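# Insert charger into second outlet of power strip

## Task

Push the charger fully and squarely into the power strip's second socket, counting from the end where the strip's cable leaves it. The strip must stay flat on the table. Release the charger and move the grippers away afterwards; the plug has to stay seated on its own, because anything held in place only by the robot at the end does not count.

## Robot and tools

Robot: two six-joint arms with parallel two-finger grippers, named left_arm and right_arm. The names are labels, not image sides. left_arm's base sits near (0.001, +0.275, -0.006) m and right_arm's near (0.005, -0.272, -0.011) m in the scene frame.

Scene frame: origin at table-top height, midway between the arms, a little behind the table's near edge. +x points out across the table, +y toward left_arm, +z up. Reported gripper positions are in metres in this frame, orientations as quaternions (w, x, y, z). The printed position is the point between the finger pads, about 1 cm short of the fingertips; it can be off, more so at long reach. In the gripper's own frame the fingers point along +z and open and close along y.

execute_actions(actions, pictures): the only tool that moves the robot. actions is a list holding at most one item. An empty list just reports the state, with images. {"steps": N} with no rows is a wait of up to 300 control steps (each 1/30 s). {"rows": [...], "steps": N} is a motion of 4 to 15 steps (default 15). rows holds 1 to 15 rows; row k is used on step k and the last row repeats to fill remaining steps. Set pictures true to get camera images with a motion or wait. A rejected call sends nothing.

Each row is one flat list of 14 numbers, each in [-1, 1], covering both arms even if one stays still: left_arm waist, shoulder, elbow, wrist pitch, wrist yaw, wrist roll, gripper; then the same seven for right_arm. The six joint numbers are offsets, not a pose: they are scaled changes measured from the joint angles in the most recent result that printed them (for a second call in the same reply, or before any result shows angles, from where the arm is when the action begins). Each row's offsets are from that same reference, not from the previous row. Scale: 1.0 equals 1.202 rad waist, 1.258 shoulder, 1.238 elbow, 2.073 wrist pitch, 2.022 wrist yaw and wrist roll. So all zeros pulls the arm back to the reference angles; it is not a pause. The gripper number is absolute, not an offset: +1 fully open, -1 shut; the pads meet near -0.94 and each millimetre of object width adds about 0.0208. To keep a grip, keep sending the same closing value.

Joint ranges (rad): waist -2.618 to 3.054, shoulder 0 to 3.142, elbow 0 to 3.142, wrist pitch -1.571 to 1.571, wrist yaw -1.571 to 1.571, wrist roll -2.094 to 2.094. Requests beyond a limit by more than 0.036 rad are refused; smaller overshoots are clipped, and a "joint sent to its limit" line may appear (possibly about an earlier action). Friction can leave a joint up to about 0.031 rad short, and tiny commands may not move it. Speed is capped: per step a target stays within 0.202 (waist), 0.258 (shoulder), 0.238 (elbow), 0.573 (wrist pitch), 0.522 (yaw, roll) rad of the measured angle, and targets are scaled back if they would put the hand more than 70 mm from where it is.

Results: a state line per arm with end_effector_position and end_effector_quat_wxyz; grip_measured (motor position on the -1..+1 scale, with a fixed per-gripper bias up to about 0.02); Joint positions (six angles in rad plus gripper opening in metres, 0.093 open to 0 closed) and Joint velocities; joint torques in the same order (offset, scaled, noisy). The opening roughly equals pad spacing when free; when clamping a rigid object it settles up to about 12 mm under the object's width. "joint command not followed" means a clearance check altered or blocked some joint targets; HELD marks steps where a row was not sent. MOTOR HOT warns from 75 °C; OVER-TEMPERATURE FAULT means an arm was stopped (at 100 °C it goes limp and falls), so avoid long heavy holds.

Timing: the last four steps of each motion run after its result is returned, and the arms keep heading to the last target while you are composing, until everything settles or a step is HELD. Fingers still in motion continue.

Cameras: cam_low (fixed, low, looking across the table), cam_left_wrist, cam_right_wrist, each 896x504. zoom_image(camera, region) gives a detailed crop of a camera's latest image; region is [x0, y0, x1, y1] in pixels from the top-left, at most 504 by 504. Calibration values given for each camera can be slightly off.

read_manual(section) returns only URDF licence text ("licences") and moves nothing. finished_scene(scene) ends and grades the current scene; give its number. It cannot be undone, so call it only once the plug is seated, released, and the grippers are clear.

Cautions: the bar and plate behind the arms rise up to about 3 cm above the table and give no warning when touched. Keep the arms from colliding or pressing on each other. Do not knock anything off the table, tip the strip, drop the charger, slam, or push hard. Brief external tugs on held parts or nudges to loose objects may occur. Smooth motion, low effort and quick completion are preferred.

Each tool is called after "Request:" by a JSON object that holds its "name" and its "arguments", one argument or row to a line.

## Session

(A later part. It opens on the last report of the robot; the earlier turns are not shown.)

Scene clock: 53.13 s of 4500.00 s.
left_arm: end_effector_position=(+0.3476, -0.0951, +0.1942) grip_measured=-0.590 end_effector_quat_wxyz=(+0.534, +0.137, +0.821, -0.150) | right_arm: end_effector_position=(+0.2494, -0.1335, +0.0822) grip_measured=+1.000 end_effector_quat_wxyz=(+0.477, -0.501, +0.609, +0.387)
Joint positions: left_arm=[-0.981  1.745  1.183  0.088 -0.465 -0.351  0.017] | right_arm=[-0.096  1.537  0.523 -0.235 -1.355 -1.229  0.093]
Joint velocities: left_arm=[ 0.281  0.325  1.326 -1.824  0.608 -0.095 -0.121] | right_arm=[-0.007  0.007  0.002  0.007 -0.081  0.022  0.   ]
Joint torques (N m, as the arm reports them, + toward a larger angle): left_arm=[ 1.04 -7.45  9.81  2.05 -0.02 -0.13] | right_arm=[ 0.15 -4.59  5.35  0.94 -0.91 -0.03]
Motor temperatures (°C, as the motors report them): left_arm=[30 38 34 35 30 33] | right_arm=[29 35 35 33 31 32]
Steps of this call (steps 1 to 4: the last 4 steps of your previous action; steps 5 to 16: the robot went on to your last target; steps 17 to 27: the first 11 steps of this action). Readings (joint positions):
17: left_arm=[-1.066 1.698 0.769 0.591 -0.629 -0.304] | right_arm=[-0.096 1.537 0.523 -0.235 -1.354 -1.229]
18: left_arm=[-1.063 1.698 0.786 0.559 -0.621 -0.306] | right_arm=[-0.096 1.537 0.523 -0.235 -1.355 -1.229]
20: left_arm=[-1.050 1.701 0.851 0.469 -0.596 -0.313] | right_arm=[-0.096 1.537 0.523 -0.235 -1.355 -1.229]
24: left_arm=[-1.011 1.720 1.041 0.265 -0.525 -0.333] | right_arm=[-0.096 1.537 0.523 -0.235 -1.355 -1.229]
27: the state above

Request:
{"name": "execute_actions", "arguments": {
  "actions": [
    {"rows": [[0.064,0.1044,0.2565,-0.312,0.105,-0.033,-0.65,0,0,0,0,0,0,1],[0.072,0.1204,0.293,-0.347,0.1165,-0.036,-0.65,0,0,0,0,0,0,1],[0.080,0.137,0.329,-0.3815,0.128,-0.040,-0.65,0,0,0,0,0,0,1],[0.0875,0.1545,0.3656,-0.416,0.139,-0.043,-0.65,0,0,0,0,0,0,1],[0.095,0.173,0.402,-0.451,0.151,-0.046,-0.65,0,0,0,0,0,0,1],[0.103,0.192,0.438,-0.485,0.162,-0.049,-0.65,0,0,0,0,0,0,1],[0.111,0.2117,0.475,-0.520,0.173,-0.053,-0.65,0,0,0,0,0,0,1],[0.119,0.232,0.511,-0.5546,0.185,-0.056,-0.65,0,0,0,0,0,0,1],[0.1265,0.2537,0.547,-0.589,0.196,-0.059,-0.65,0,0,0,0,0,0,1],[0.134,0.276,0.584,-0.624,0.2075,-0.062,-0.65,0,0,0,0,0,0,1],[0.1416,0.297,0.618,-0.656,0.218,-0.065,-0.65,0,0,0,0,0,0,1],[0.148,0.317,0.648,-0.685,0.228,-0.068,-0.65,0,0,0,0,0,0,1],[0.154,0.334,0.674,-0.710,0.236,-0.070,-0.65,0,0,0,0,0,0,1],[0.158,0.349,0.695,-0.730,0.242,-0.072,-0.65,0,0,0,0,0,0,1],[0.161,0.3585,0.709,-0.743,0.247,-0.0736,-0.65,0,0,0,0,0,0,1]], "steps": 15}
  ]
}}

Request:
{"name": "execute_actions", "arguments": {
  "actions": [
    {"steps": 20}
  ],
  "pictures": true
}}

Scene clock: 54.00 s of 4500.00 s.
left_arm: end_effector_position=(+0.3443, -0.0669, +0.1390) grip_measured=-0.648 end_effector_quat_wxyz=(+0.206, +0.170, +0.962, -0.064) | right_arm: end_effector_position=(+0.2494, -0.1335, +0.0822) grip_measured=+1.000 end_effector_quat_wxyz=(+0.477, -0.501, +0.609, +0.387)
Joint positions: left_arm=[-0.842  2.052  1.857 -0.983 -0.119 -0.449  0.014] | right_arm=[-0.096  1.537  0.523 -0.235 -1.355 -1.229  0.093]
Joint velocities: left_arm=[ 0.3    0.774  1.263 -1.839  0.593 -0.227 -0.001] | right_arm=[ 0.002  0.012  0.012 -0.037 -0.037  0.022  0.   ]
Joint torques (N m, as the arm reports them, + toward a larger angle): left_arm=[  1.11 -10.48   9.41   1.12   0.07  -0.13] | right_arm=[ 0.14 -4.6   5.34  0.94 -0.83 -0.03]
Motor temperatures (°C, as the motors report them): left_arm=[30 38 34 35 30 33] | right_arm=[29 35 35 33 31 32]
Steps of this call (steps 1 to 4: the last 4 steps of your previous action; steps 5 to 15: the robot went on to your last target; steps 16 to 26: the first 11 steps of this action). Readings (joint positions):
16: left_arm=[-0.922 1.848 1.438 -0.481 -0.286 -0.402] | right_arm=[-0.096 1.537 0.523 -0.235 -1.355 -1.229]
17: left_arm=[-0.920 1.857 1.461 -0.513 -0.277 -0.404] | right_arm=[-0.096 1.537 0.523 -0.235 -1.355 -1.229]
19: left_arm=[-0.912 1.891 1.536 -0.595 -0.250 -0.412] | right_arm=[-0.096 1.537 0.523 -0.235 -1.355 -1.229]
23: left_arm=[-0.874 1.978 1.720 -0.798 -0.179 -0.431] | right_arm=[-0.096 1.537 0.523 -0.235 -1.355 -1.229]
26: the state above

Scene clock: 54.67 s of 4500.00 s.
left_arm: end_effector_position=(+0.2944, -0.0200, +0.1078) grip_measured=-0.648 end_effector_quat_wxyz=(-0.005, +0.140, +0.990, +0.003) | right_arm: end_effector_position=(+0.2494, -0.1335, +0.0822) grip_measured=+1.000 end_effector_quat_wxyz=(+0.477, -0.501, +0.609, +0.387)
Joint positions: left_arm=[-0.796  2.193  2.034 -1.442  0.025 -0.491  0.014] | right_arm=[-0.096  1.537  0.523 -0.235 -1.355 -1.229  0.093]
Joint velocities: left_arm=[ 0.002 -0.012  0.007 -0.007  0.007 -0.022  0.   ] | right_arm=[ 0.002  0.012  0.007 -0.037  0.022  0.022  0.   ]
Joint torques (N m, as the arm reports them, + toward a larger angle): left_arm=[  0.6  -12.17   9.83   0.19   0.11  -0.07] | right_arm=[ 0.15 -4.6   5.35  0.94 -0.82 -0.03]
Motor temperatures (°C, as the motors report them): left_arm=[30 38 34 35 30 33] | right_arm=[29 35 35 33 31 32]
Kept back: nothing.
Steps of this call (steps 1 to 4: the last 4 steps of your previous action; steps 5 to 20: the robot went on to your last target). Readings (joint positions):
1: left_arm=[-0.832 2.079 1.899 -1.046 -0.099 -0.455] | right_arm=[-0.096 1.537 0.523 -0.235 -1.355 -1.229]
2: left_arm=[-0.822 2.104 1.937 -1.107 -0.080 -0.460] | right_arm=[-0.096 1.537 0.523 -0.235 -1.355 -1.229]
4: left_arm=[-0.807 2.150 1.998 -1.218 -0.045 -0.471] | right_arm=[-0.096 1.537 0.523 -0.235 -1.355 -1.229]
8: left_arm=[-0.796 2.191 2.026 -1.353 -0.004 -0.483] | right_arm=[-0.096 1.537 0.523 -0.235 -1.355 -1.229]
20: the state above
camera_calibration (this result's frames):
cam_left_wrist: T_world_to_cam=[[-0.276339, -0.96106, 0.000936919, 0.0568668], [-0.865016, 0.249147, 0.435515, 0.25223], [-0.41879, 0.119539, -0.900181, 0.308131], [0, 0, 0, 1]] pos_world=[0.362939, -0.0450238, 0.167471]
cam_right_wrist: T_world_to_cam=[[0.981381, -0.192043, -0.0033694, -0.270501], [-0.123844, -0.619265, -0.775354, 0.0502219], [0.146814, 0.761334, -0.631518, 0.196753], [0, 0, 0, 1]] pos_world=[0.242798, -0.170642, 0.162282]

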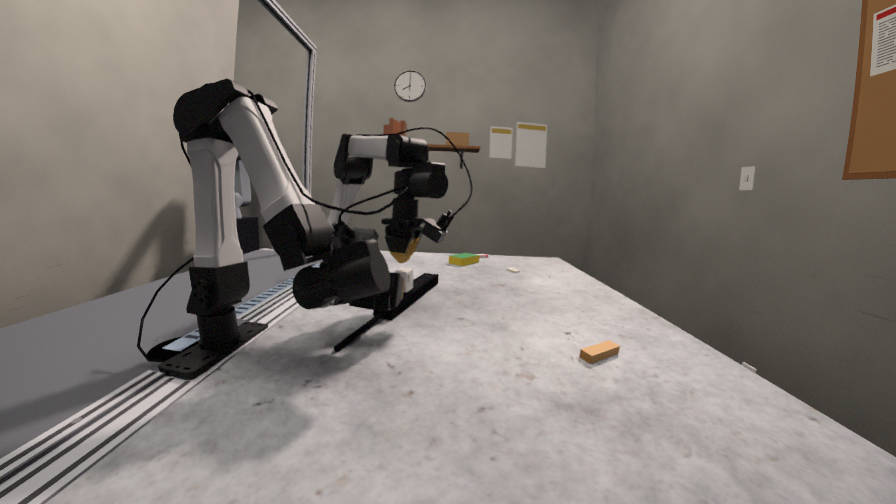

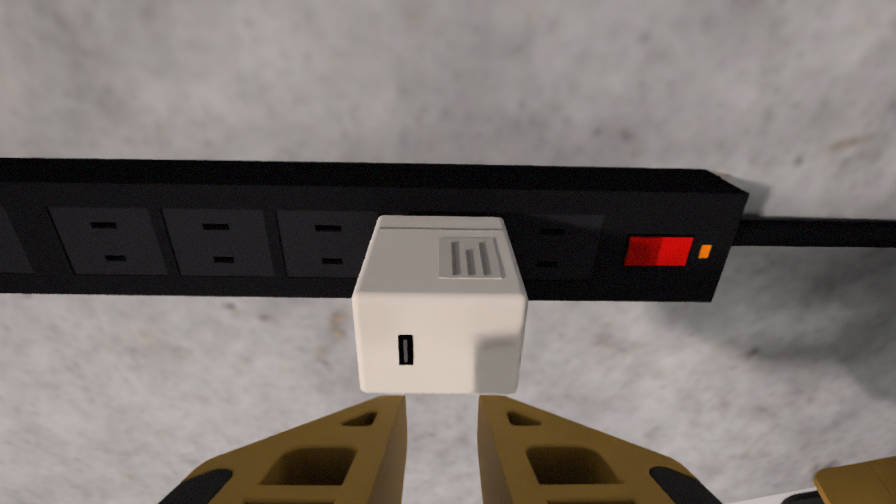

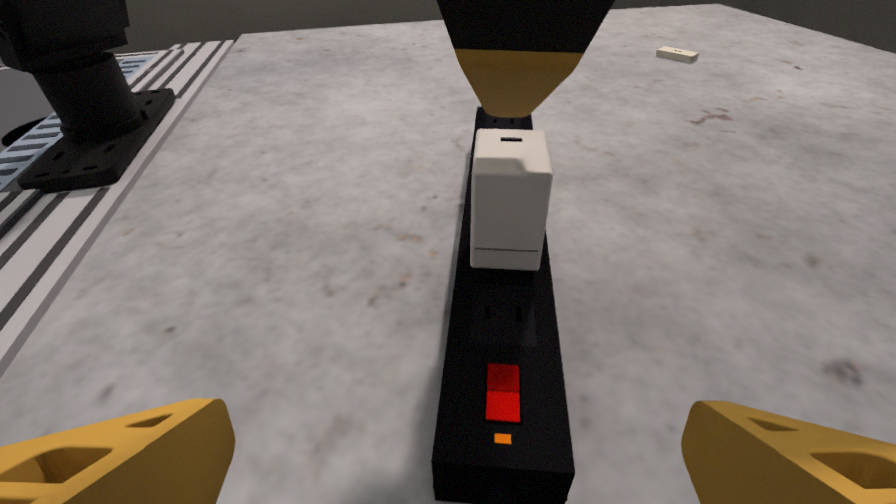

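Request:
{"name": "execute_actions", "arguments": {
  "actions": [
    {"rows": [[0,0,-0.012,0.004,0,0,-0.65,0,0,0,0,0,0,1],[0,0,-0.02,0.008,0,0,-0.65,0,0,0,0,0,0,1],[0,0,-0.025,0.011,0,0,-0.65,0,0,0,0,0,0,1],[0,0,-0.03,0.014,0,0,-0.65,0,0,0,0,0,0,1],[0,0,-0.035,0.017,0,0,-0.65,0,0,0,0,0,0,1],[0,0,-0.04,0.02,0,0,-0.65,0,0,0,0,0,0,1],[0,0,-0.045,0.023,0,0,-0.65,0,0,0,0,0,0,1],[0,0,-0.05,0.026,0,0,-0.65,0,0,0,0,0,0,1],[0,0,-0.055,0.029,0,0,-0.65,0,0,0,0,0,0,1],[0,0.003,-0.06,0.031,0,0,-0.65,0,0,0,0,0,0,1],[0,0.006,-0.06,0.031,0,0,-0.65,0,0,0,0,0,0,1],[0,0.009,-0.06,0.031,0,0,-0.65,0,0,0,0,0,0,1],[0,0.012,-0.06,0.031,0,0,-0.65,0,0,0,0,0,0,1],[0,0.015,-0.06,0.031,0,0,-0.65,0,0,0,0,0,0,1],[0,0.018,-0.06,0.031,0,0,-0.65,0,0,0,0,0,0,1]], "steps": 15}
  ]
}}

Request:
{"name": "execute_actions", "arguments": {
  "actions": [
    {"steps": 10}
  ],
  "pictures": true
}}

Scene clock: 56.17 s of 4500.00 s.
left_arm: end_effector_position=(+0.2926, -0.0183, +0.0959) grip_measured=-0.648 end_effector_quat_wxyz=(-0.011, +0.140, +0.990, +0.006) | right_arm: end_effector_position=(+0.2494, -0.1335, +0.0822) grip_measured=+1.000 end_effector_quat_wxyz=(+0.477, -0.501, +0.609, +0.387)
Joint positions: left_arm=[-0.796  2.193  1.986 -1.409  0.027 -0.491  0.014] | right_arm=[-0.096  1.537  0.523 -0.235 -1.355 -1.229  0.093]
Joint velocities: left_arm=[-0.007  0.017 -0.129  0.081 -0.051 -0.007  0.   ] | right_arm=[ 0.002 -0.002 -0.012 -0.007  0.051 -0.037  0.   ]
Joint torques (N m, as the arm reports them, + toward a larger angle): left_arm=[  0.15 -11.68   5.37   0.44   0.04  -0.03] | right_arm=[ 0.13 -4.61  5.34  0.94 -0.82 -0.02]
Motor temperatures (°C, as the motors report them): left_arm=[30 39 34 35 30 33] | right_arm=[29 35 35 33 31 32]
Steps of this call (steps 1 to 30: the robot went on to your last target; steps 31 to 34: nothing new was sent; steps 35 to 45: the first 11 steps of this action). Readings (joint positions):
35: left_arm=[-0.796 2.193 2.034 -1.446 0.027 -0.491] | right_arm=[-0.096 1.537 0.523 -0.235 -1.355 -1.229]
36: left_arm=[-0.796 2.193 2.034 -1.446 0.027 -0.491] | right_arm=[-0.096 1.537 0.523 -0.235 -1.355 -1.229]
38: left_arm=[-0.796 2.193 2.031 -1.440 0.027 -0.491] | right_arm=[-0.096 1.537 0.523 -0.235 -1.355 -1.229]
42: left_arm=[-0.796 2.193 2.005 -1.421 0.027 -0.491] | right_arm=[-0.096 1.537 0.523 -0.235 -1.355 -1.229]
45: the state above

Scene clock: 56.50 s of 4500.00 s.
left_arm: end_effector_position=(+0.2943, -0.0199, +0.0944) grip_measured=-0.648 end_effector_quat_wxyz=(-0.007, +0.140, +0.990, +0.003) | right_arm: end_effector_position=(+0.2494, -0.1335, +0.0822) grip_measured=+1.000 end_effector_quat_wxyz=(+0.477, -0.501, +0.609, +0.387)
Joint positions: left_arm=[-0.796  2.193  1.981 -1.393  0.027 -0.491  0.014] | right_arm=[-0.096  1.537  0.523 -0.235 -1.355 -1.229  0.093]
Joint velocities: left_arm=[ 0.002 -0.012 -0.002  0.037 -0.037 -0.022  0.   ] | right_arm=[ 0.012  0.002 -0.007  0.007 -0.051  0.007  0.   ]
Joint torques (N m, as the arm reports them, + toward a larger angle): left_arm=[  0.15 -10.65   5.1    0.37   0.03  -0.03] | right_arm=[ 0.11 -4.6   5.35  0.93 -0.82 -0.04]
Motor temperatures (°C, as the motors report them): left_arm=[30 39 34 34 30 33] | right_arm=[29 35 35 33 31 32]
Kept back: nothing.
Steps of this call (steps 1 to 4: the last 4 steps of your previous action; steps 5 to 10: the robot went on to your last target). Readings (joint positions):
1: left_arm=[-0.796 2.193 1.983 -1.406 0.027 -0.491] | right_arm=[-0.096 1.537 0.523 -0.235 -1.355 -1.229]
2: left_arm=[-0.796 2.193 1.981 -1.404 0.027 -0.491] | right_arm=[-0.096 1.537 0.523 -0.235 -1.355 -1.229]
4: left_arm=[-0.796 2.193 1.981 -1.400 0.027 -0.491] | right_arm=[-0.096 1.537 0.523 -0.235 -1.355 -1.229]
8: left_arm=[-0.796 2.193 1.981 -1.395 0.027 -0.491] | right_arm=[-0.096 1.537 0.523 -0.235 -1.355 -1.229]
10: the state above
camera_calibration (this result's frames):
cam_left_wrist: T_world_to_cam=[[-0.275477, -0.961308, 0.000441189, 0.0567137], [-0.863223, 0.247571, 0.439948, 0.256947], [-0.423035, 0.120815, -0.898023, 0.297163], [0, 0, 0, 1]] pos_world=[0.363137, -0.0449952, 0.153791]
cam_right_wrist: T_world_to_cam=[[0.981381, -0.192043, -0.0033694, -0.270501], [-0.123844, -0.619265, -0.775354, 0.0502219], [0.146814, 0.761334, -0.631518, 0.196753], [0, 0, 0, 1]] pos_world=[0.242798, -0.170642, 0.162282]

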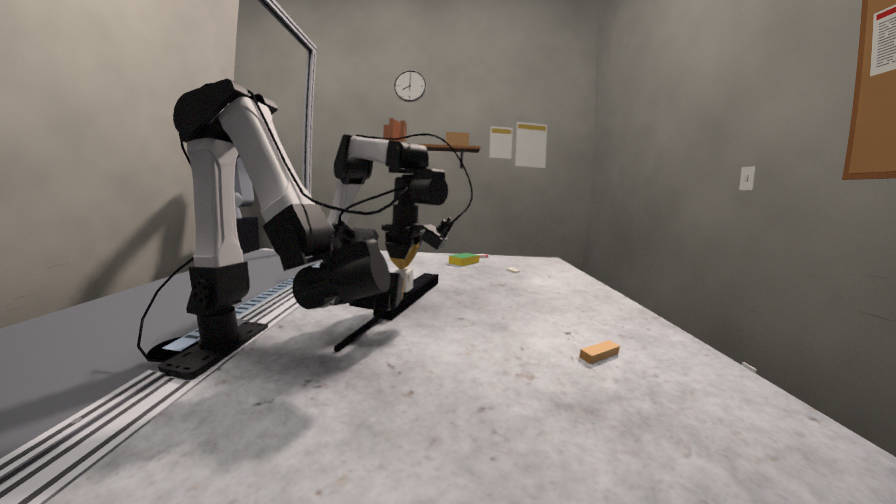

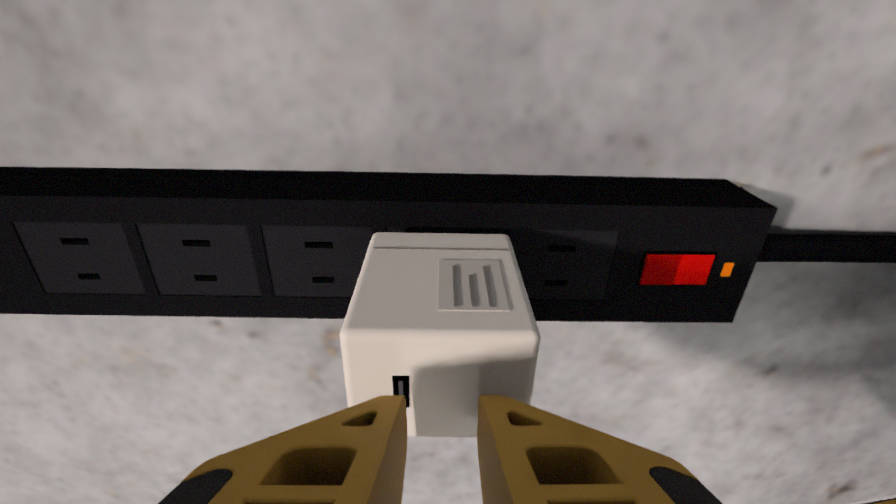

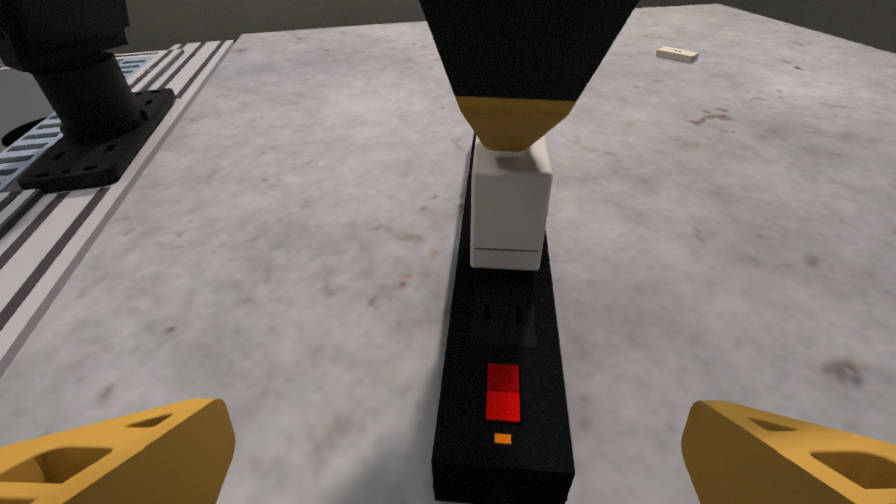

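Request:
{"name": "execute_actions", "arguments": {
  "actions": [
    {"rows": [[0,0.02,-0.012,0.005,0,0,-0.65,0,0,0,0,0,0,1],[0,0.023,-0.012,0.005,0,0,-0.65,0,0,0,0,0,0,1],[0,0.026,-0.012,0.005,0,0,-0.65,0,0,0,0,0,0,1],[0,0.029,-0.013,0.005,0,0,-0.65,0,0,0,0,0,0,1],[0,0.033,-0.014,0.005,0,0,-0.65,0,0,0,0,0,0,1],[0,0.037,-0.016,0.005,0,0,-0.65,0,0,0,0,0,0,1],[0,0.042,-0.018,0.005,0,0,-0.65,0,0,0,0,0,0,1],[0,0.047,-0.02,0.005,0,0,-0.65,0,0,0,0,0,0,1],[0,0.052,-0.022,0.005,0,0,-0.65,0,0,0,0,0,0,1],[0,0.057,-0.024,0.005,0,0,-0.65,0,0,0,0,0,0,1],[0,0.062,-0.026,0.005,0,0,-0.65,0,0,0,0,0,0,1],[0,0.067,-0.028,0.005,0,0,-0.65,0,0,0,0,0,0,1],[0,0.072,-0.03,0.005,0,0,-0.65,0,0,0,0,0,0,1],[0,0.077,-0.032,0.005,0,0,-0.65,0,0,0,0,0,0,1],[0,0.082,-0.034,0.005,0,0,-0.65,0,0,0,0,0,0,1]], "steps": 15}
  ]
}}

Request:
{"name": "execute_actions", "arguments": {
  "actions": [
    {"steps": 8}
  ],
  "pictures": true
}}

Scene clock: 57.33 s of 4500.00 s.
left_arm: end_effector_position=(+0.2946, -0.0200, +0.0887) grip_measured=-0.648 end_effector_quat_wxyz=(-0.012, +0.140, +0.990, +0.007) | right_arm: end_effector_position=(+0.2494, -0.1335, +0.0822) grip_measured=+1.000 end_effector_quat_wxyz=(+0.477, -0.501, +0.609, +0.387)
Joint positions: left_arm=[-0.796  2.208  1.981 -1.391  0.027 -0.491  0.014] | right_arm=[-0.096  1.537  0.523 -0.235 -1.355 -1.229  0.093]
Joint velocities: left_arm=[-0.007  0.007 -0.002  0.051 -0.007 -0.007  0.   ] | right_arm=[-0.002  0.002 -0.002  0.051  0.007  0.051  0.   ]
Joint torques (N m, as the arm reports them, + toward a larger angle): left_arm=[ 0.26 -7.49  3.82  0.29  0.02 -0.04] | right_arm=[ 0.14 -4.6   5.34  0.94 -0.82 -0.03]
Motor temperatures (°C, as the motors report them): left_arm=[30 39 34 34 30 33] | right_arm=[29 35 35 33 31 32]
Steps of this call (steps 1 to 14: the robot went on to your last target; steps 15 to 25: the first 11 steps of this action). Readings (joint positions):
15: left_arm=[-0.796 2.194 1.981 -1.392 0.027 -0.491] | right_arm=[-0.096 1.537 0.523 -0.235 -1.355 -1.229]
16: left_arm=[-0.796 2.195 1.981 -1.392 0.027 -0.491] | right_arm=[-0.096 1.537 0.523 -0.235 -1.355 -1.229]
18: left_arm=[-0.796 2.201 1.981 -1.392 0.027 -0.491] | right_arm=[-0.096 1.537 0.523 -0.235 -1.355 -1.229]
22: left_arm=[-0.796 2.205 1.981 -1.391 0.027 -0.491] | right_arm=[-0.096 1.537 0.523 -0.235 -1.355 -1.229]
25: the state above

Scene clock: 57.60 s of 4500.00 s.
left_arm: end_effector_position=(+0.2945, -0.0199, +0.0876) grip_measured=-0.648 end_effector_quat_wxyz=(-0.013, +0.140, +0.990, +0.008) | right_arm: end_effector_position=(+0.2494, -0.1335, +0.0822) grip_measured=+1.000 end_effector_quat_wxyz=(+0.477, -0.501, +0.609, +0.387)
Joint positions: left_arm=[-0.796  2.21   1.981 -1.391  0.027 -0.491  0.014] | right_arm=[-0.096  1.537  0.523 -0.235 -1.355 -1.229  0.093]
Joint velocities: left_arm=[-0.027 -0.002  0.007  0.037  0.022  0.022 -0.   ] | right_arm=[-0.007  0.017  0.002 -0.037  0.022  0.037  0.   ]
Joint torques (N m, as the arm reports them, + toward a larger angle): left_arm=[ 0.19 -5.62  3.16  0.32  0.06 -0.05] | right_arm=[ 0.16 -4.6   5.39  0.93 -0.83 -0.03]
Motor temperatures (°C, as the motors report them): left_arm=[30 39 34 34 30 33] | right_arm=[29 35 35 33 31 32]
Kept back: nothing.
Steps of this call (steps 1 to 4: the last 4 steps of your previous action; steps 5 to 8: the robot went on to your last target). Readings (joint positions):
1: left_arm=[-0.796 2.208 1.981 -1.391 0.027 -0.491] | right_arm=[-0.096 1.537 0.523 -0.235 -1.355 -1.229]
2: left_arm=[-0.796 2.208 1.981 -1.391 0.027 -0.491] | right_arm=[-0.096 1.537 0.523 -0.235 -1.355 -1.229]
4: left_arm=[-0.796 2.210 1.981 -1.391 0.027 -0.491] | right_arm=[-0.096 1.537 0.523 -0.235 -1.355 -1.229]
8: the state above
camera_calibration (this result's frames):
cam_left_wrist: T_world_to_cam=[[-0.275173, -0.961371, -0.00678758, 0.0573123], [-0.858437, 0.24252, 0.451962, 0.257605], [-0.432857, 0.130195, -0.892012, 0.293677], [0, 0, 0, 1]] pos_world=[0.364028, -0.045611, 0.145925]
cam_right_wrist: T_world_to_cam=[[0.981381, -0.192043, -0.0033694, -0.270501], [-0.123844, -0.619265, -0.775354, 0.0502219], [0.146814, 0.761334, -0.631518, 0.196753], [0, 0, 0, 1]] pos_world=[0.242798, -0.170642, 0.162282]

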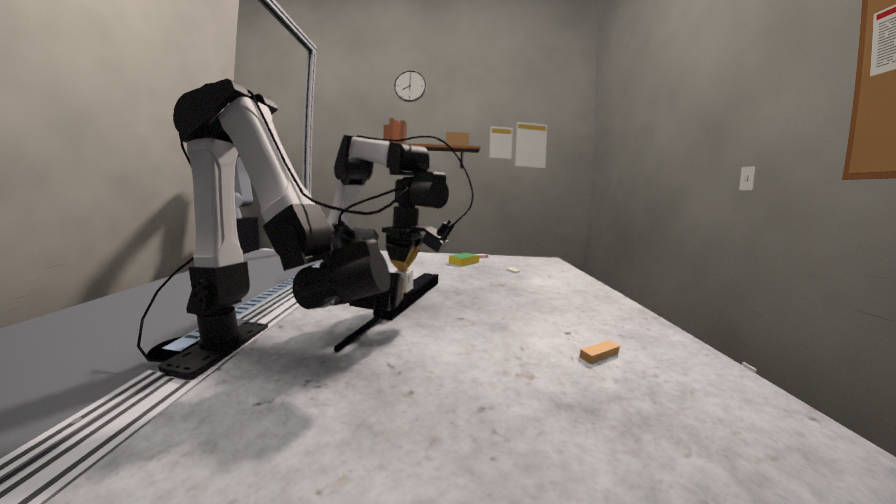

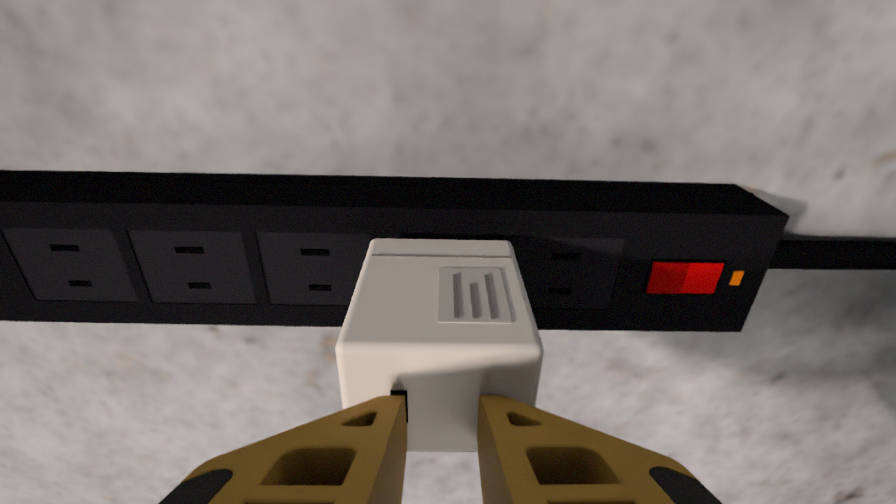

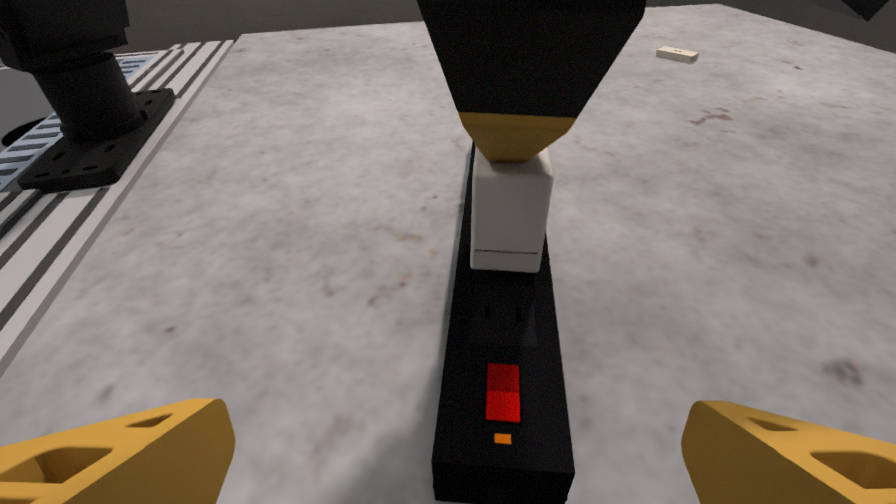

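Request:
{"name": "execute_actions", "arguments": {
  "actions": [
    {"rows": [[0,0.07,-0.035,0.004,0,0,-0.65,0,0,0,0,0,0,1],[0,0.073,-0.036,0.004,0,0,-0.65,0,0,0,0,0,0,1],[0,0.076,-0.037,0.004,0,0,-0.65,0,0,0,0,0,0,1],[0,0.079,-0.038,0.004,0,0,-0.65,0,0,0,0,0,0,1],[0,0.082,-0.039,0.004,0,0,-0.65,0,0,0,0,0,0,1],[0,0.085,-0.04,0.004,0,0,-0.65,0,0,0,0,0,0,1],[0,0.088,-0.041,0.004,0,0,-0.65,0,0,0,0,0,0,1],[0,0.091,-0.042,0.004,0,0,-0.65,0,0,0,0,0,0,1],[0,0.094,-0.043,0.004,0,0,-0.65,0,0,0,0,0,0,1],[0,0.097,-0.044,0.004,0,0,-0.65,0,0,0,0,0,0,1],[0,0.10,-0.045,0.004,0,0,-0.65,0,0,0,0,0,0,1],[0,0.103,-0.046,0.004,0,0,-0.65,0,0,0,0,0,0,1],[0,0.106,-0.047,0.004,0,0,-0.65,0,0,0,0,0,0,1],[0,0.109,-0.048,0.004,0,0,-0.65,0,0,0,0,0,0,1],[0,0.112,-0.049,0.004,0,0,-0.65,0,0,0,0,0,0,1]], "steps": 15}
  ]
}}

Request:
{"name": "execute_actions", "arguments": {
  "actions": [
    {"steps": 8}
  ],
  "pictures": true
}}

Scene clock: 58.30 s of 4500.00 s.
left_arm: end_effector_position=(+0.2942, -0.0196, +0.0863) grip_measured=-0.648 end_effector_quat_wxyz=(-0.015, +0.140, +0.990, +0.009) | right_arm: end_effector_position=(+0.2494, -0.1335, +0.0822) grip_measured=+1.000 end_effector_quat_wxyz=(+0.477, -0.501, +0.609, +0.387)
Joint positions: left_arm=[-0.796  2.214  1.981 -1.393  0.027 -0.491  0.014] | right_arm=[-0.096  1.537  0.523 -0.235 -1.355 -1.229  0.093]
Joint velocities: left_arm=[ 0.017 -0.017  0.032  0.037  0.022 -0.081  0.   ] | right_arm=[ 0.012  0.012  0.007 -0.022  0.037 -0.081  0.   ]
Joint torques (N m, as the arm reports them, + toward a larger angle): left_arm=[ 0.15 -2.51  1.82  0.32  0.06 -0.03] | right_arm=[ 0.14 -4.6   5.33  0.93 -0.82 -0.03]
Motor temperatures (°C, as the motors report them): left_arm=[30 39 34 34 30 33] | right_arm=[29 35 35 33 31 32]
Steps of this call (steps 1 to 10: the robot went on to your last target; steps 11 to 21: the first 11 steps of this action). Readings (joint positions):
11: left_arm=[-0.796 2.210 1.981 -1.391 0.027 -0.491] | right_arm=[-0.096 1.537 0.523 -0.235 -1.355 -1.229]
12: left_arm=[-0.796 2.210 1.981 -1.391 0.027 -0.491] | right_arm=[-0.096 1.537 0.523 -0.235 -1.355 -1.229]
14: left_arm=[-0.796 2.211 1.981 -1.392 0.027 -0.491] | right_arm=[-0.096 1.537 0.523 -0.235 -1.355 -1.229]
18: left_arm=[-0.796 2.213 1.981 -1.392 0.027 -0.491] | right_arm=[-0.096 1.537 0.523 -0.235 -1.355 -1.229]
21: the state above

Scene clock: 58.57 s of 4500.00 s.
left_arm: end_effector_position=(+0.2937, -0.0194, +0.0854) grip_measured=-0.648 end_effector_quat_wxyz=(-0.018, +0.140, +0.990, +0.010) | right_arm: end_effector_position=(+0.2494, -0.1335, +0.0822) grip_measured=+1.000 end_effector_quat_wxyz=(+0.477, -0.501, +0.609, +0.387)
Joint positions: left_arm=[-0.796  2.216  1.981 -1.395  0.028 -0.491  0.014] | right_arm=[-0.096  1.537  0.523 -0.235 -1.355 -1.229  0.093]
Joint velocities: left_arm=[-0.022  0.012 -0.012 -0.037  0.022 -0.066 -0.   ] | right_arm=[ 0.007  0.012 -0.002 -0.066  0.007 -0.037  0.   ]
Joint torques (N m, as the arm reports them, + toward a larger angle): left_arm=[ 0.17 -1.47  1.35  0.32  0.06 -0.04] | right_arm=[ 0.14 -4.58  5.34  0.95 -0.82 -0.03]
Motor temperatures (°C, as the motors report them): left_arm=[30 39 34 34 30 33] | right_arm=[29 35 35 33 31 32]
Kept back: nothing.
Steps of this call (steps 1 to 4: the last 4 steps of your previous action; steps 5 to 8: the robot went on to your last target). Readings (joint positions):
1: left_arm=[-0.796 2.214 1.981 -1.393 0.027 -0.491] | right_arm=[-0.096 1.537 0.523 -0.235 -1.355 -1.229]
2: left_arm=[-0.796 2.214 1.981 -1.393 0.027 -0.491] | right_arm=[-0.096 1.537 0.523 -0.235 -1.355 -1.229]
4: left_arm=[-0.796 2.216 1.981 -1.395 0.028 -0.491] | right_arm=[-0.096 1.537 0.523 -0.235 -1.355 -1.229]
8: the state above
camera_calibration (this result's frames):
cam_left_wrist: T_world_to_cam=[[-0.274982, -0.9614, -0.00978346, 0.0577659], [-0.855029, 0.239879, 0.459766, 0.256067], [-0.439672, 0.134792, -0.887986, 0.292999], [0, 0, 0, 1]] pos_world=[0.363653, -0.0453829, 0.143013]
cam_right_wrist: T_world_to_cam=[[0.981381, -0.192043, -0.0033694, -0.270501], [-0.123844, -0.619265, -0.775354, 0.0502219], [0.146814, 0.761334, -0.631518, 0.196753], [0, 0, 0, 1]] pos_world=[0.242798, -0.170642, 0.162282]

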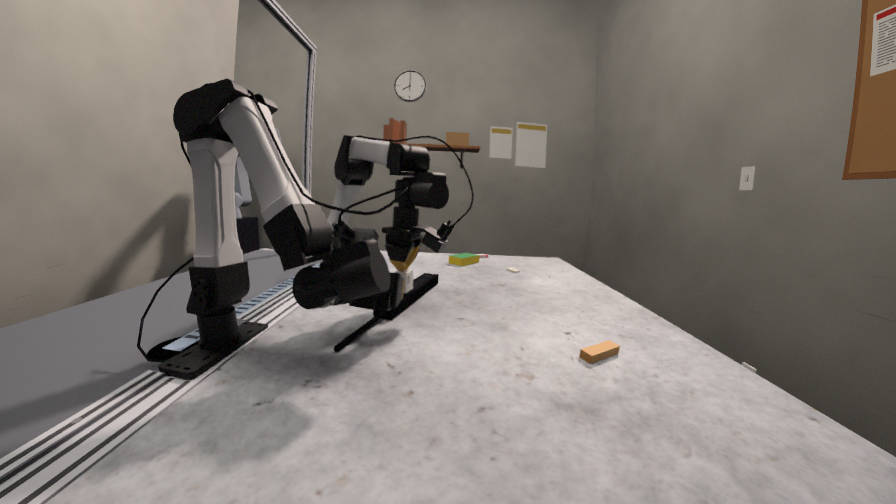

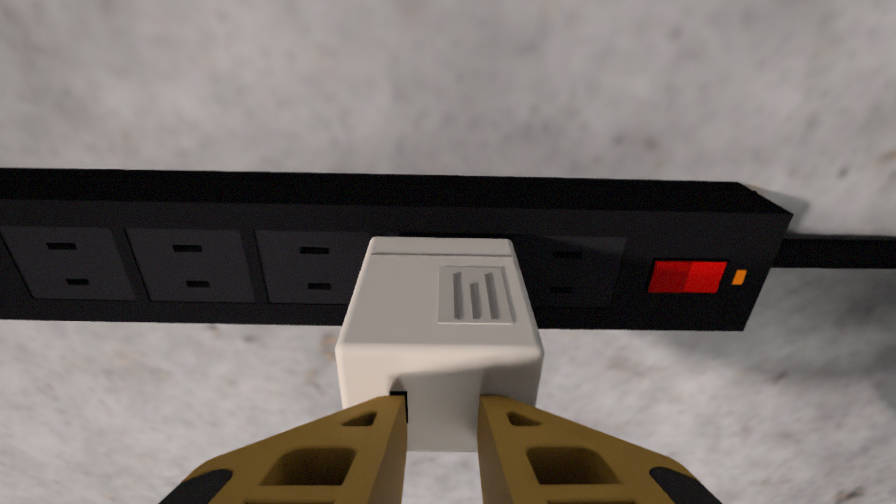

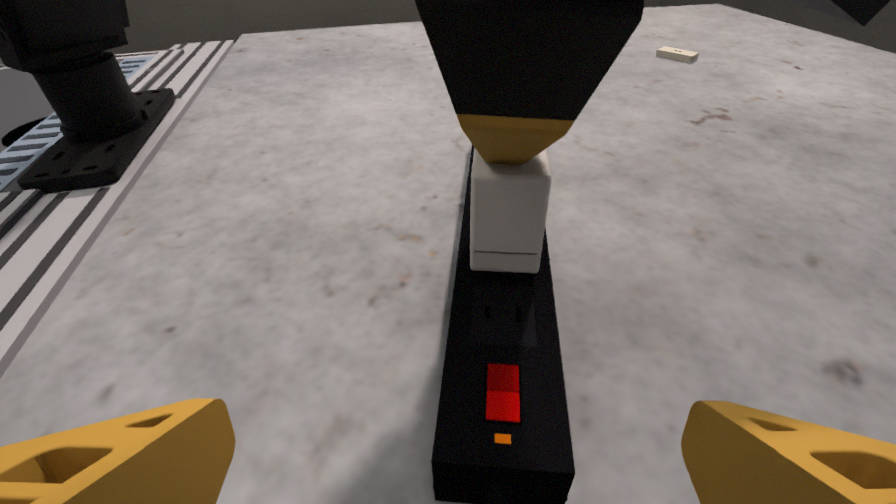

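Request:
{"name": "zoom_image", "arguments": {
  "camera": "cam_right_wrist",
  "region": [430, 200, 590, 350]
}}

Request:
{"name": "zoom_image", "arguments": {
  "camera": "cam_left_wrist",
  "region": [250, 170, 650, 350]
}}

Region (430, 200, 590, 350) of cam_right_wrist's 896x504 image, scaled by 3.150, with more detail than that image has; it fills the top 472 rows of this view, and the rest is white.

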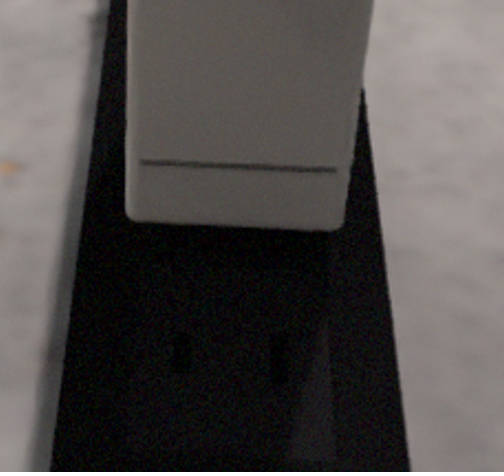

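Region (250, 170, 650, 350) of cam_left_wrist's 896x504 image, scaled by 1.260, with more detail than that image has; it fills the top 227 rows of this view, and the rest is white.

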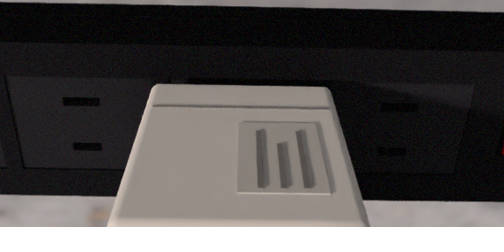

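Request:
{"name": "execute_actions", "arguments": {
  "actions": [
    {"rows": [[0,0.105,-0.045,0.004,0,0,-0.65,0,0,0,0,0,0,1],[0.01,0.112,-0.043,0.004,0,0,-0.65,0,0,0,0,0,0,1],[0.02,0.118,-0.041,0.004,0,0,-0.65,0,0,0,0,0,0,1],[0.027,0.122,-0.04,0.004,0,0,-0.65,0,0,0,0,0,0,1],[0.027,0.125,-0.04,0.004,0,0,-0.65,0,0,0,0,0,0,1],[0.018,0.125,-0.04,0.004,0,0,-0.65,0,0,0,0,0,0,1],[0.006,0.125,-0.04,0.004,0,0,-0.65,0,0,0,0,0,0,1],[-0.008,0.125,-0.04,0.004,0,0,-0.65,0,0,0,0,0,0,1],[-0.02,0.125,-0.04,0.004,0,0,-0.65,0,0,0,0,0,0,1],[-0.027,0.125,-0.04,0.004,0,0,-0.65,0,0,0,0,0,0,1],[-0.027,0.125,-0.04,0.004,0,0,-0.65,0,0,0,0,0,0,1],[-0.018,0.125,-0.04,0.004,0,0,-0.65,0,0,0,0,0,0,1],[-0.006,0.125,-0.04,0.004,0,0,-0.65,0,0,0,0,0,0,1],[0.004,0.125,-0.04,0.004,0,0,-0.65,0,0,0,0,0,0,1],[0.008,0.125,-0.04,0.004,0,0,-0.65,0,0,0,0,0,0,1]], "steps": 15}
  ]
}}

Request:
{"name": "execute_actions", "arguments": {
  "actions": [
    {"steps": 8}
  ],
  "pictures": true
}}

Scene clock: 61.40 s of 4500.00 s.
left_arm: end_effector_position=(+0.2930, -0.0196, +0.0795) grip_measured=-0.648 end_effector_quat_wxyz=(-0.025, +0.140, +0.990, +0.014) | right_arm: end_effector_position=(+0.2494, -0.1335, +0.0822) grip_measured=+1.000 end_effector_quat_wxyz=(+0.477, -0.501, +0.609, +0.387)
Joint positions: left_arm=[-0.797  2.234  1.985 -1.399  0.03  -0.491  0.014] | right_arm=[-0.096  1.537  0.523 -0.235 -1.355 -1.229  0.093]
Joint velocities: left_arm=[-0.115  0.002  0.002 -0.051 -0.242  0.007  0.   ] | right_arm=[-0.017 -0.012 -0.012 -0.022  0.007 -0.051  0.   ]
Joint torques (N m, as the arm reports them, + toward a larger angle): left_arm=[-1.63 -1.25  1.89  0.34  0.32 -0.02] | right_arm=[ 0.15 -4.62  5.34  0.94 -0.82 -0.03]
Motor temperatures (°C, as the motors report them): left_arm=[30 39 34 34 30 33] | right_arm=[29 35 35 33 31 32]
Steps of this call (steps 1 to 15: the robot went on to your last target; steps 16 to 74: nothing new was sent; steps 75 to 85: the first 11 steps of this action). Readings (joint positions):
75: left_arm=[-0.796 2.216 1.981 -1.395 0.028 -0.491] | right_arm=[-0.096 1.537 0.523 -0.235 -1.355 -1.229]
76: left_arm=[-0.796 2.216 1.981 -1.396 0.029 -0.491] | right_arm=[-0.096 1.537 0.523 -0.235 -1.355 -1.229]
78: left_arm=[-0.793 2.233 1.983 -1.398 0.032 -0.491] | right_arm=[-0.096 1.537 0.523 -0.235 -1.355 -1.229]
82: left_arm=[-0.789 2.234 1.985 -1.399 0.046 -0.491] | right_arm=[-0.096 1.537 0.523 -0.235 -1.355 -1.229]
85: the state above

Scene clock: 61.67 s of 4500.00 s.
left_arm: end_effector_position=(+0.2935, -0.0191, +0.0795) grip_measured=-0.648 end_effector_quat_wxyz=(-0.024, +0.140, +0.990, +0.016) | right_arm: end_effector_position=(+0.2494, -0.1335, +0.0822) grip_measured=+1.000 end_effector_quat_wxyz=(+0.477, -0.501, +0.609, +0.387)
Joint positions: left_arm=[-0.797  2.234  1.985 -1.399  0.025 -0.491  0.014] | right_arm=[-0.096  1.537  0.523 -0.235 -1.355 -1.229  0.093]
Joint velocities: left_arm=[-0.007 -0.007 -0.012  0.022  0.095  0.022  0.   ] | right_arm=[ 0.002  0.027 -0.002 -0.051  0.007 -0.037  0.   ]
Joint torques (N m, as the arm reports them, + toward a larger angle): left_arm=[ 1.02 -1.25  1.98  0.31  0.09 -0.03] | right_arm=[ 0.13 -4.62  5.35  0.93 -0.82 -0.02]
Motor temperatures (°C, as the motors report them): left_arm=[30 39 34 34 30 33] | right_arm=[29 35 35 33 31 32]
Kept back: nothing.
Steps of this call (steps 1 to 4: the last 4 steps of your previous action; steps 5 to 8: the robot went on to your last target). Readings (joint positions):
1: left_arm=[-0.799 2.234 1.985 -1.399 0.024 -0.491] | right_arm=[-0.096 1.537 0.523 -0.235 -1.355 -1.229]
2: left_arm=[-0.799 2.234 1.985 -1.399 0.022 -0.491] | right_arm=[-0.096 1.537 0.523 -0.235 -1.355 -1.229]
4: left_arm=[-0.798 2.234 1.985 -1.399 0.022 -0.491] | right_arm=[-0.096 1.537 0.523 -0.235 -1.355 -1.229]
8: the state above
camera_calibration (this result's frames):
cam_left_wrist: T_world_to_cam=[[-0.275982, -0.960948, -0.0203023, 0.0591187], [-0.849964, 0.234137, 0.471955, 0.255936], [-0.448771, 0.147508, -0.881389, 0.290084], [0, 0, 0, 1]] pos_world=[0.364034, -0.0459037, 0.136087]
cam_right_wrist: T_world_to_cam=[[0.981381, -0.192043, -0.0033694, -0.270501], [-0.123844, -0.619265, -0.775354, 0.0502219], [0.146814, 0.761334, -0.631518, 0.196753], [0, 0, 0, 1]] pos_world=[0.242798, -0.170642, 0.162282]

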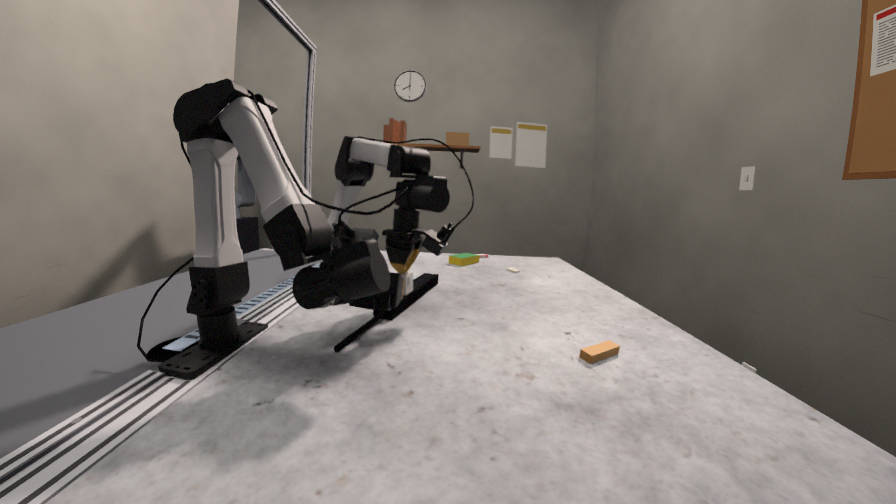

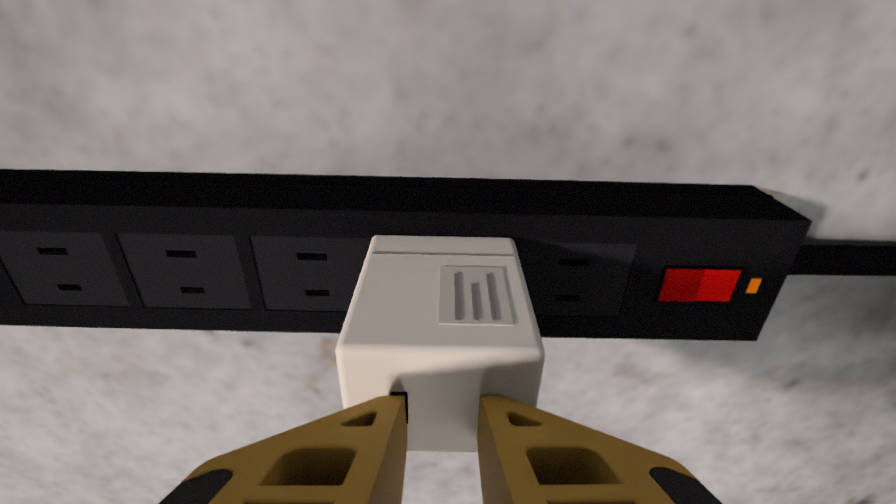

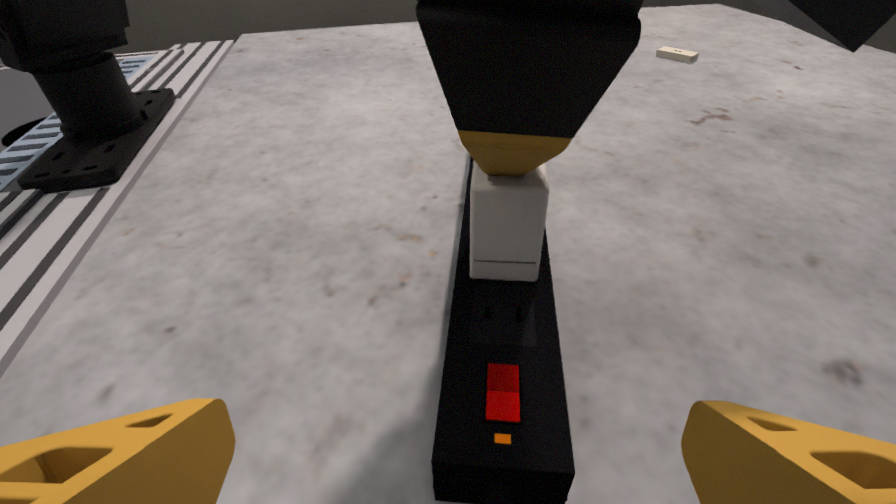

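Request:
{"name": "execute_actions", "arguments": {
  "actions": [
    {"rows": [[0,0.08,-0.03,0,0,0,-0.65,-0.005,-0.005,0,0,0,0,1],[0,0.05,-0.02,0,0,0,-0.65,-0.015,-0.015,0,0,0,0,1],[0,0.02,-0.01,0,0,0,-0.65,-0.03,-0.03,0,0,0,0,1],[0,-0.005,0,0,0,0,-0.65,-0.045,-0.045,0,0,0,0,1],[0,-0.025,0,0,0,0,-0.65,-0.06,-0.06,0,0,0,0,1],[0,-0.045,0,0,0,0,-0.65,-0.08,-0.075,0,0,0,0,1],[0,-0.07,0,0,0,0,-0.65,-0.10,-0.09,0,0,0,0,1],[0.01,-0.095,0,0,0,0,-0.65,-0.12,-0.105,0,0,0,0,1],[0.025,-0.12,0,0,0,0,-0.65,-0.14,-0.12,0,0,0,0,1],[0.045,-0.145,0,0,0,0,-0.65,-0.16,-0.135,0,0,0,0,1],[0.07,-0.17,0,0,0,0,-0.65,-0.18,-0.15,0,0,0,0,1],[0.095,-0.195,0,0,0,0,-0.65,-0.195,-0.16,0,0,0,0,1],[0.12,-0.22,0,0,0,0,-0.65,-0.21,-0.17,0,0,0,0,1],[0.14,-0.24,0,0,0,0,-0.65,-0.22,-0.175,0,0,0,0,1],[0.155,-0.25,0,0,0,0,-0.65,-0.225,-0.18,0,0,0,0,1]], "steps": 15}
  ]
}}

Request:
{"name": "execute_actions", "arguments": {
  "actions": [
    {"steps": 15}
  ],
  "pictures": true
}}

Scene clock: 62.37 s of 4500.00 s.
left_arm: end_effector_position=(+0.2977, -0.0168, +0.1225) grip_measured=-0.648 end_effector_quat_wxyz=(+0.020, +0.134, +0.991, -0.018) | right_arm: end_effector_position=(+0.2679, -0.1739, +0.1130) grip_measured=+1.000 end_effector_quat_wxyz=(+0.542, -0.484, +0.616, +0.303)
Joint positions: left_arm=[-0.782  2.127  1.987 -1.398  0.029 -0.491  0.014] | right_arm=[-0.259  1.398  0.523 -0.235 -1.355 -1.229  0.093]
Joint velocities: left_arm=[ 0.305 -0.965 -0.007 -0.007  0.037 -0.037  0.   ] | right_arm=[-0.686 -0.549 -0.002  0.081  0.007  0.022  0.   ]
Joint torques (N m, as the arm reports them, + toward a larger angle): left_arm=[  3.63 -16.1    7.02   0.35  -0.06  -0.05] | right_arm=[-0.67 -5.14  6.06  1.15 -0.79 -0.02]
Motor temperatures (°C, as the motors report them): left_arm=[30 39 34 33 30 33] | right_arm=[29 35 35 33 31 32]
Steps of this call (steps 1 to 10: the robot went on to your last target; steps 11 to 21: the first 11 steps of this action). Readings (joint positions):
11: left_arm=[-0.797 2.232 1.987 -1.399 0.026 -0.491] | right_arm=[-0.096 1.537 0.523 -0.235 -1.355 -1.229]
12: left_arm=[-0.797 2.230 1.987 -1.400 0.026 -0.491] | right_arm=[-0.096 1.537 0.523 -0.235 -1.355 -1.229]
14: left_arm=[-0.797 2.224 1.987 -1.399 0.026 -0.491] | right_arm=[-0.108 1.528 0.523 -0.235 -1.355 -1.229]
18: left_arm=[-0.797 2.202 1.987 -1.398 0.026 -0.491] | right_arm=[-0.186 1.458 0.523 -0.235 -1.355 -1.229]
21: the state above

Scene clock: 62.87 s of 4500.00 s.
left_arm: end_effector_position=(+0.3338, +0.0485, +0.2110) grip_measured=-0.648 end_effector_quat_wxyz=(+0.119, +0.046, +0.989, -0.071) | right_arm: end_effector_position=(+0.2741, -0.1980, +0.1288) grip_measured=+1.000 end_effector_quat_wxyz=(+0.571, -0.472, +0.621, +0.254)
Joint positions: left_arm=[-0.603  1.906  1.987 -1.397  0.021 -0.491  0.014] | right_arm=[-0.353  1.327  0.523 -0.235 -1.355 -1.229  0.093]
Joint velocities: left_arm=[-0.007  0.007 -0.002  0.007 -0.007  0.037  0.001] | right_arm=[ 0.012  0.007 -0.012  0.007 -0.007 -0.022  0.   ]
Joint torques (N m, as the arm reports them, + toward a larger angle): left_arm=[-0.24 -8.9   7.29  0.9   0.13 -0.03] | right_arm=[-0.87 -4.83  6.37  1.24 -0.76 -0.02]
Motor temperatures (°C, as the motors report them): left_arm=[30 39 34 33 30 33] | right_arm=[29 35 35 33 31 32]
Kept back: nothing.
Steps of this call (steps 1 to 4: the last 4 steps of your previous action; steps 5 to 15: the robot went on to your last target). Readings (joint positions):
1: left_arm=[-0.766 2.091 1.987 -1.398 0.030 -0.491] | right_arm=[-0.282 1.380 0.523 -0.235 -1.355 -1.229]
2: left_arm=[-0.743 2.052 1.987 -1.397 0.032 -0.491] | right_arm=[-0.304 1.363 0.523 -0.235 -1.355 -1.229]
4: left_arm=[-0.679 1.975 1.987 -1.396 0.032 -0.491] | right_arm=[-0.337 1.339 0.523 -0.235 -1.355 -1.229]
8: left_arm=[-0.595 1.894 1.987 -1.396 0.021 -0.491] | right_arm=[-0.353 1.327 0.523 -0.235 -1.355 -1.229]
15: the state above
camera_calibration (this result's frames):
cam_left_wrist: T_world_to_cam=[[-0.108186, -0.98488, 0.135307, 0.050122], [-0.972572, 0.133047, 0.190795, 0.317453], [-0.205912, -0.110955, -0.97226, 0.364752], [0, 0, 0, 1]] pos_world=[0.389275, 0.0475991, 0.287283]
cam_right_wrist: T_world_to_cam=[[0.882097, -0.419396, 0.214504, -0.352785], [-0.112256, -0.629386, -0.768942, 0.0435055], [0.457497, 0.654202, -0.602259, 0.161535], [0, 0, 0, 1]] pos_world=[0.242172, -0.226252, 0.206413]

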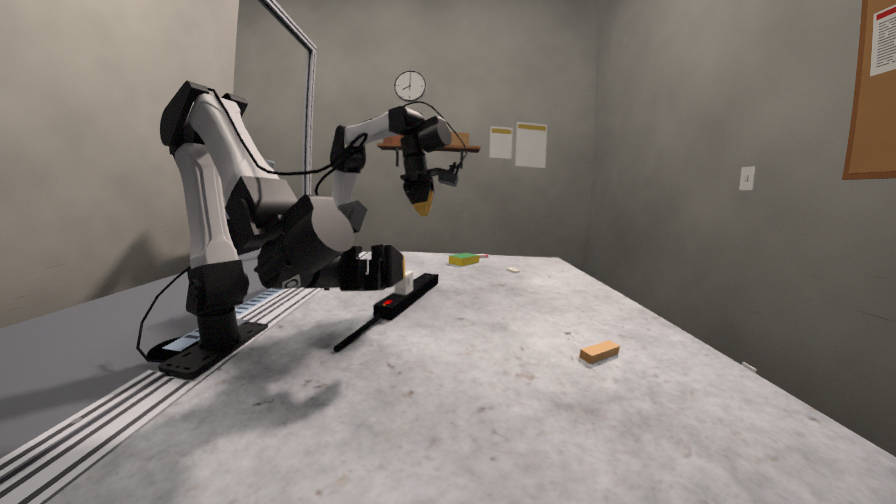

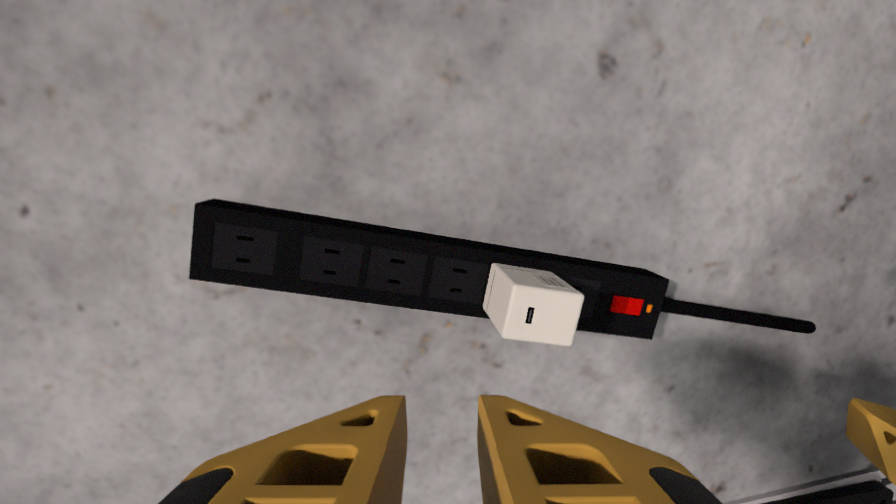

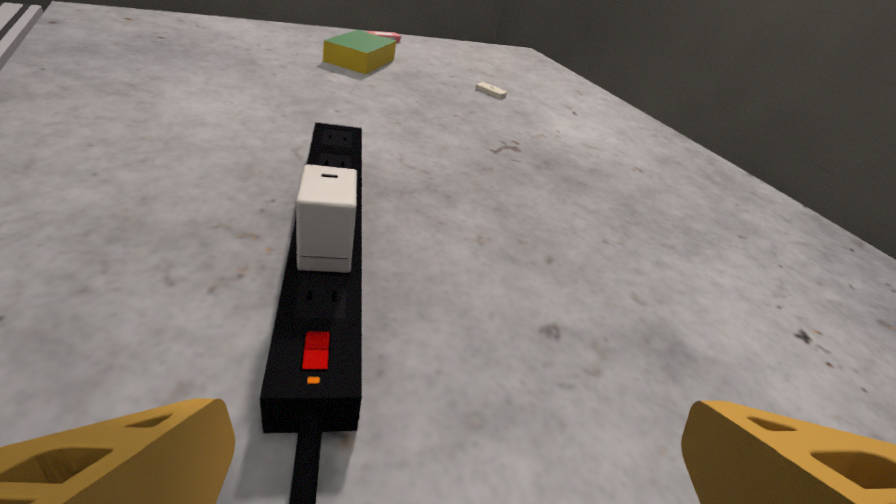

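The charger is seated in outlet 2 and both arms are clear.

Request:
{"name": "finished_scene", "arguments": {
  "scene": 1
}}

The scene is finished: the task was done.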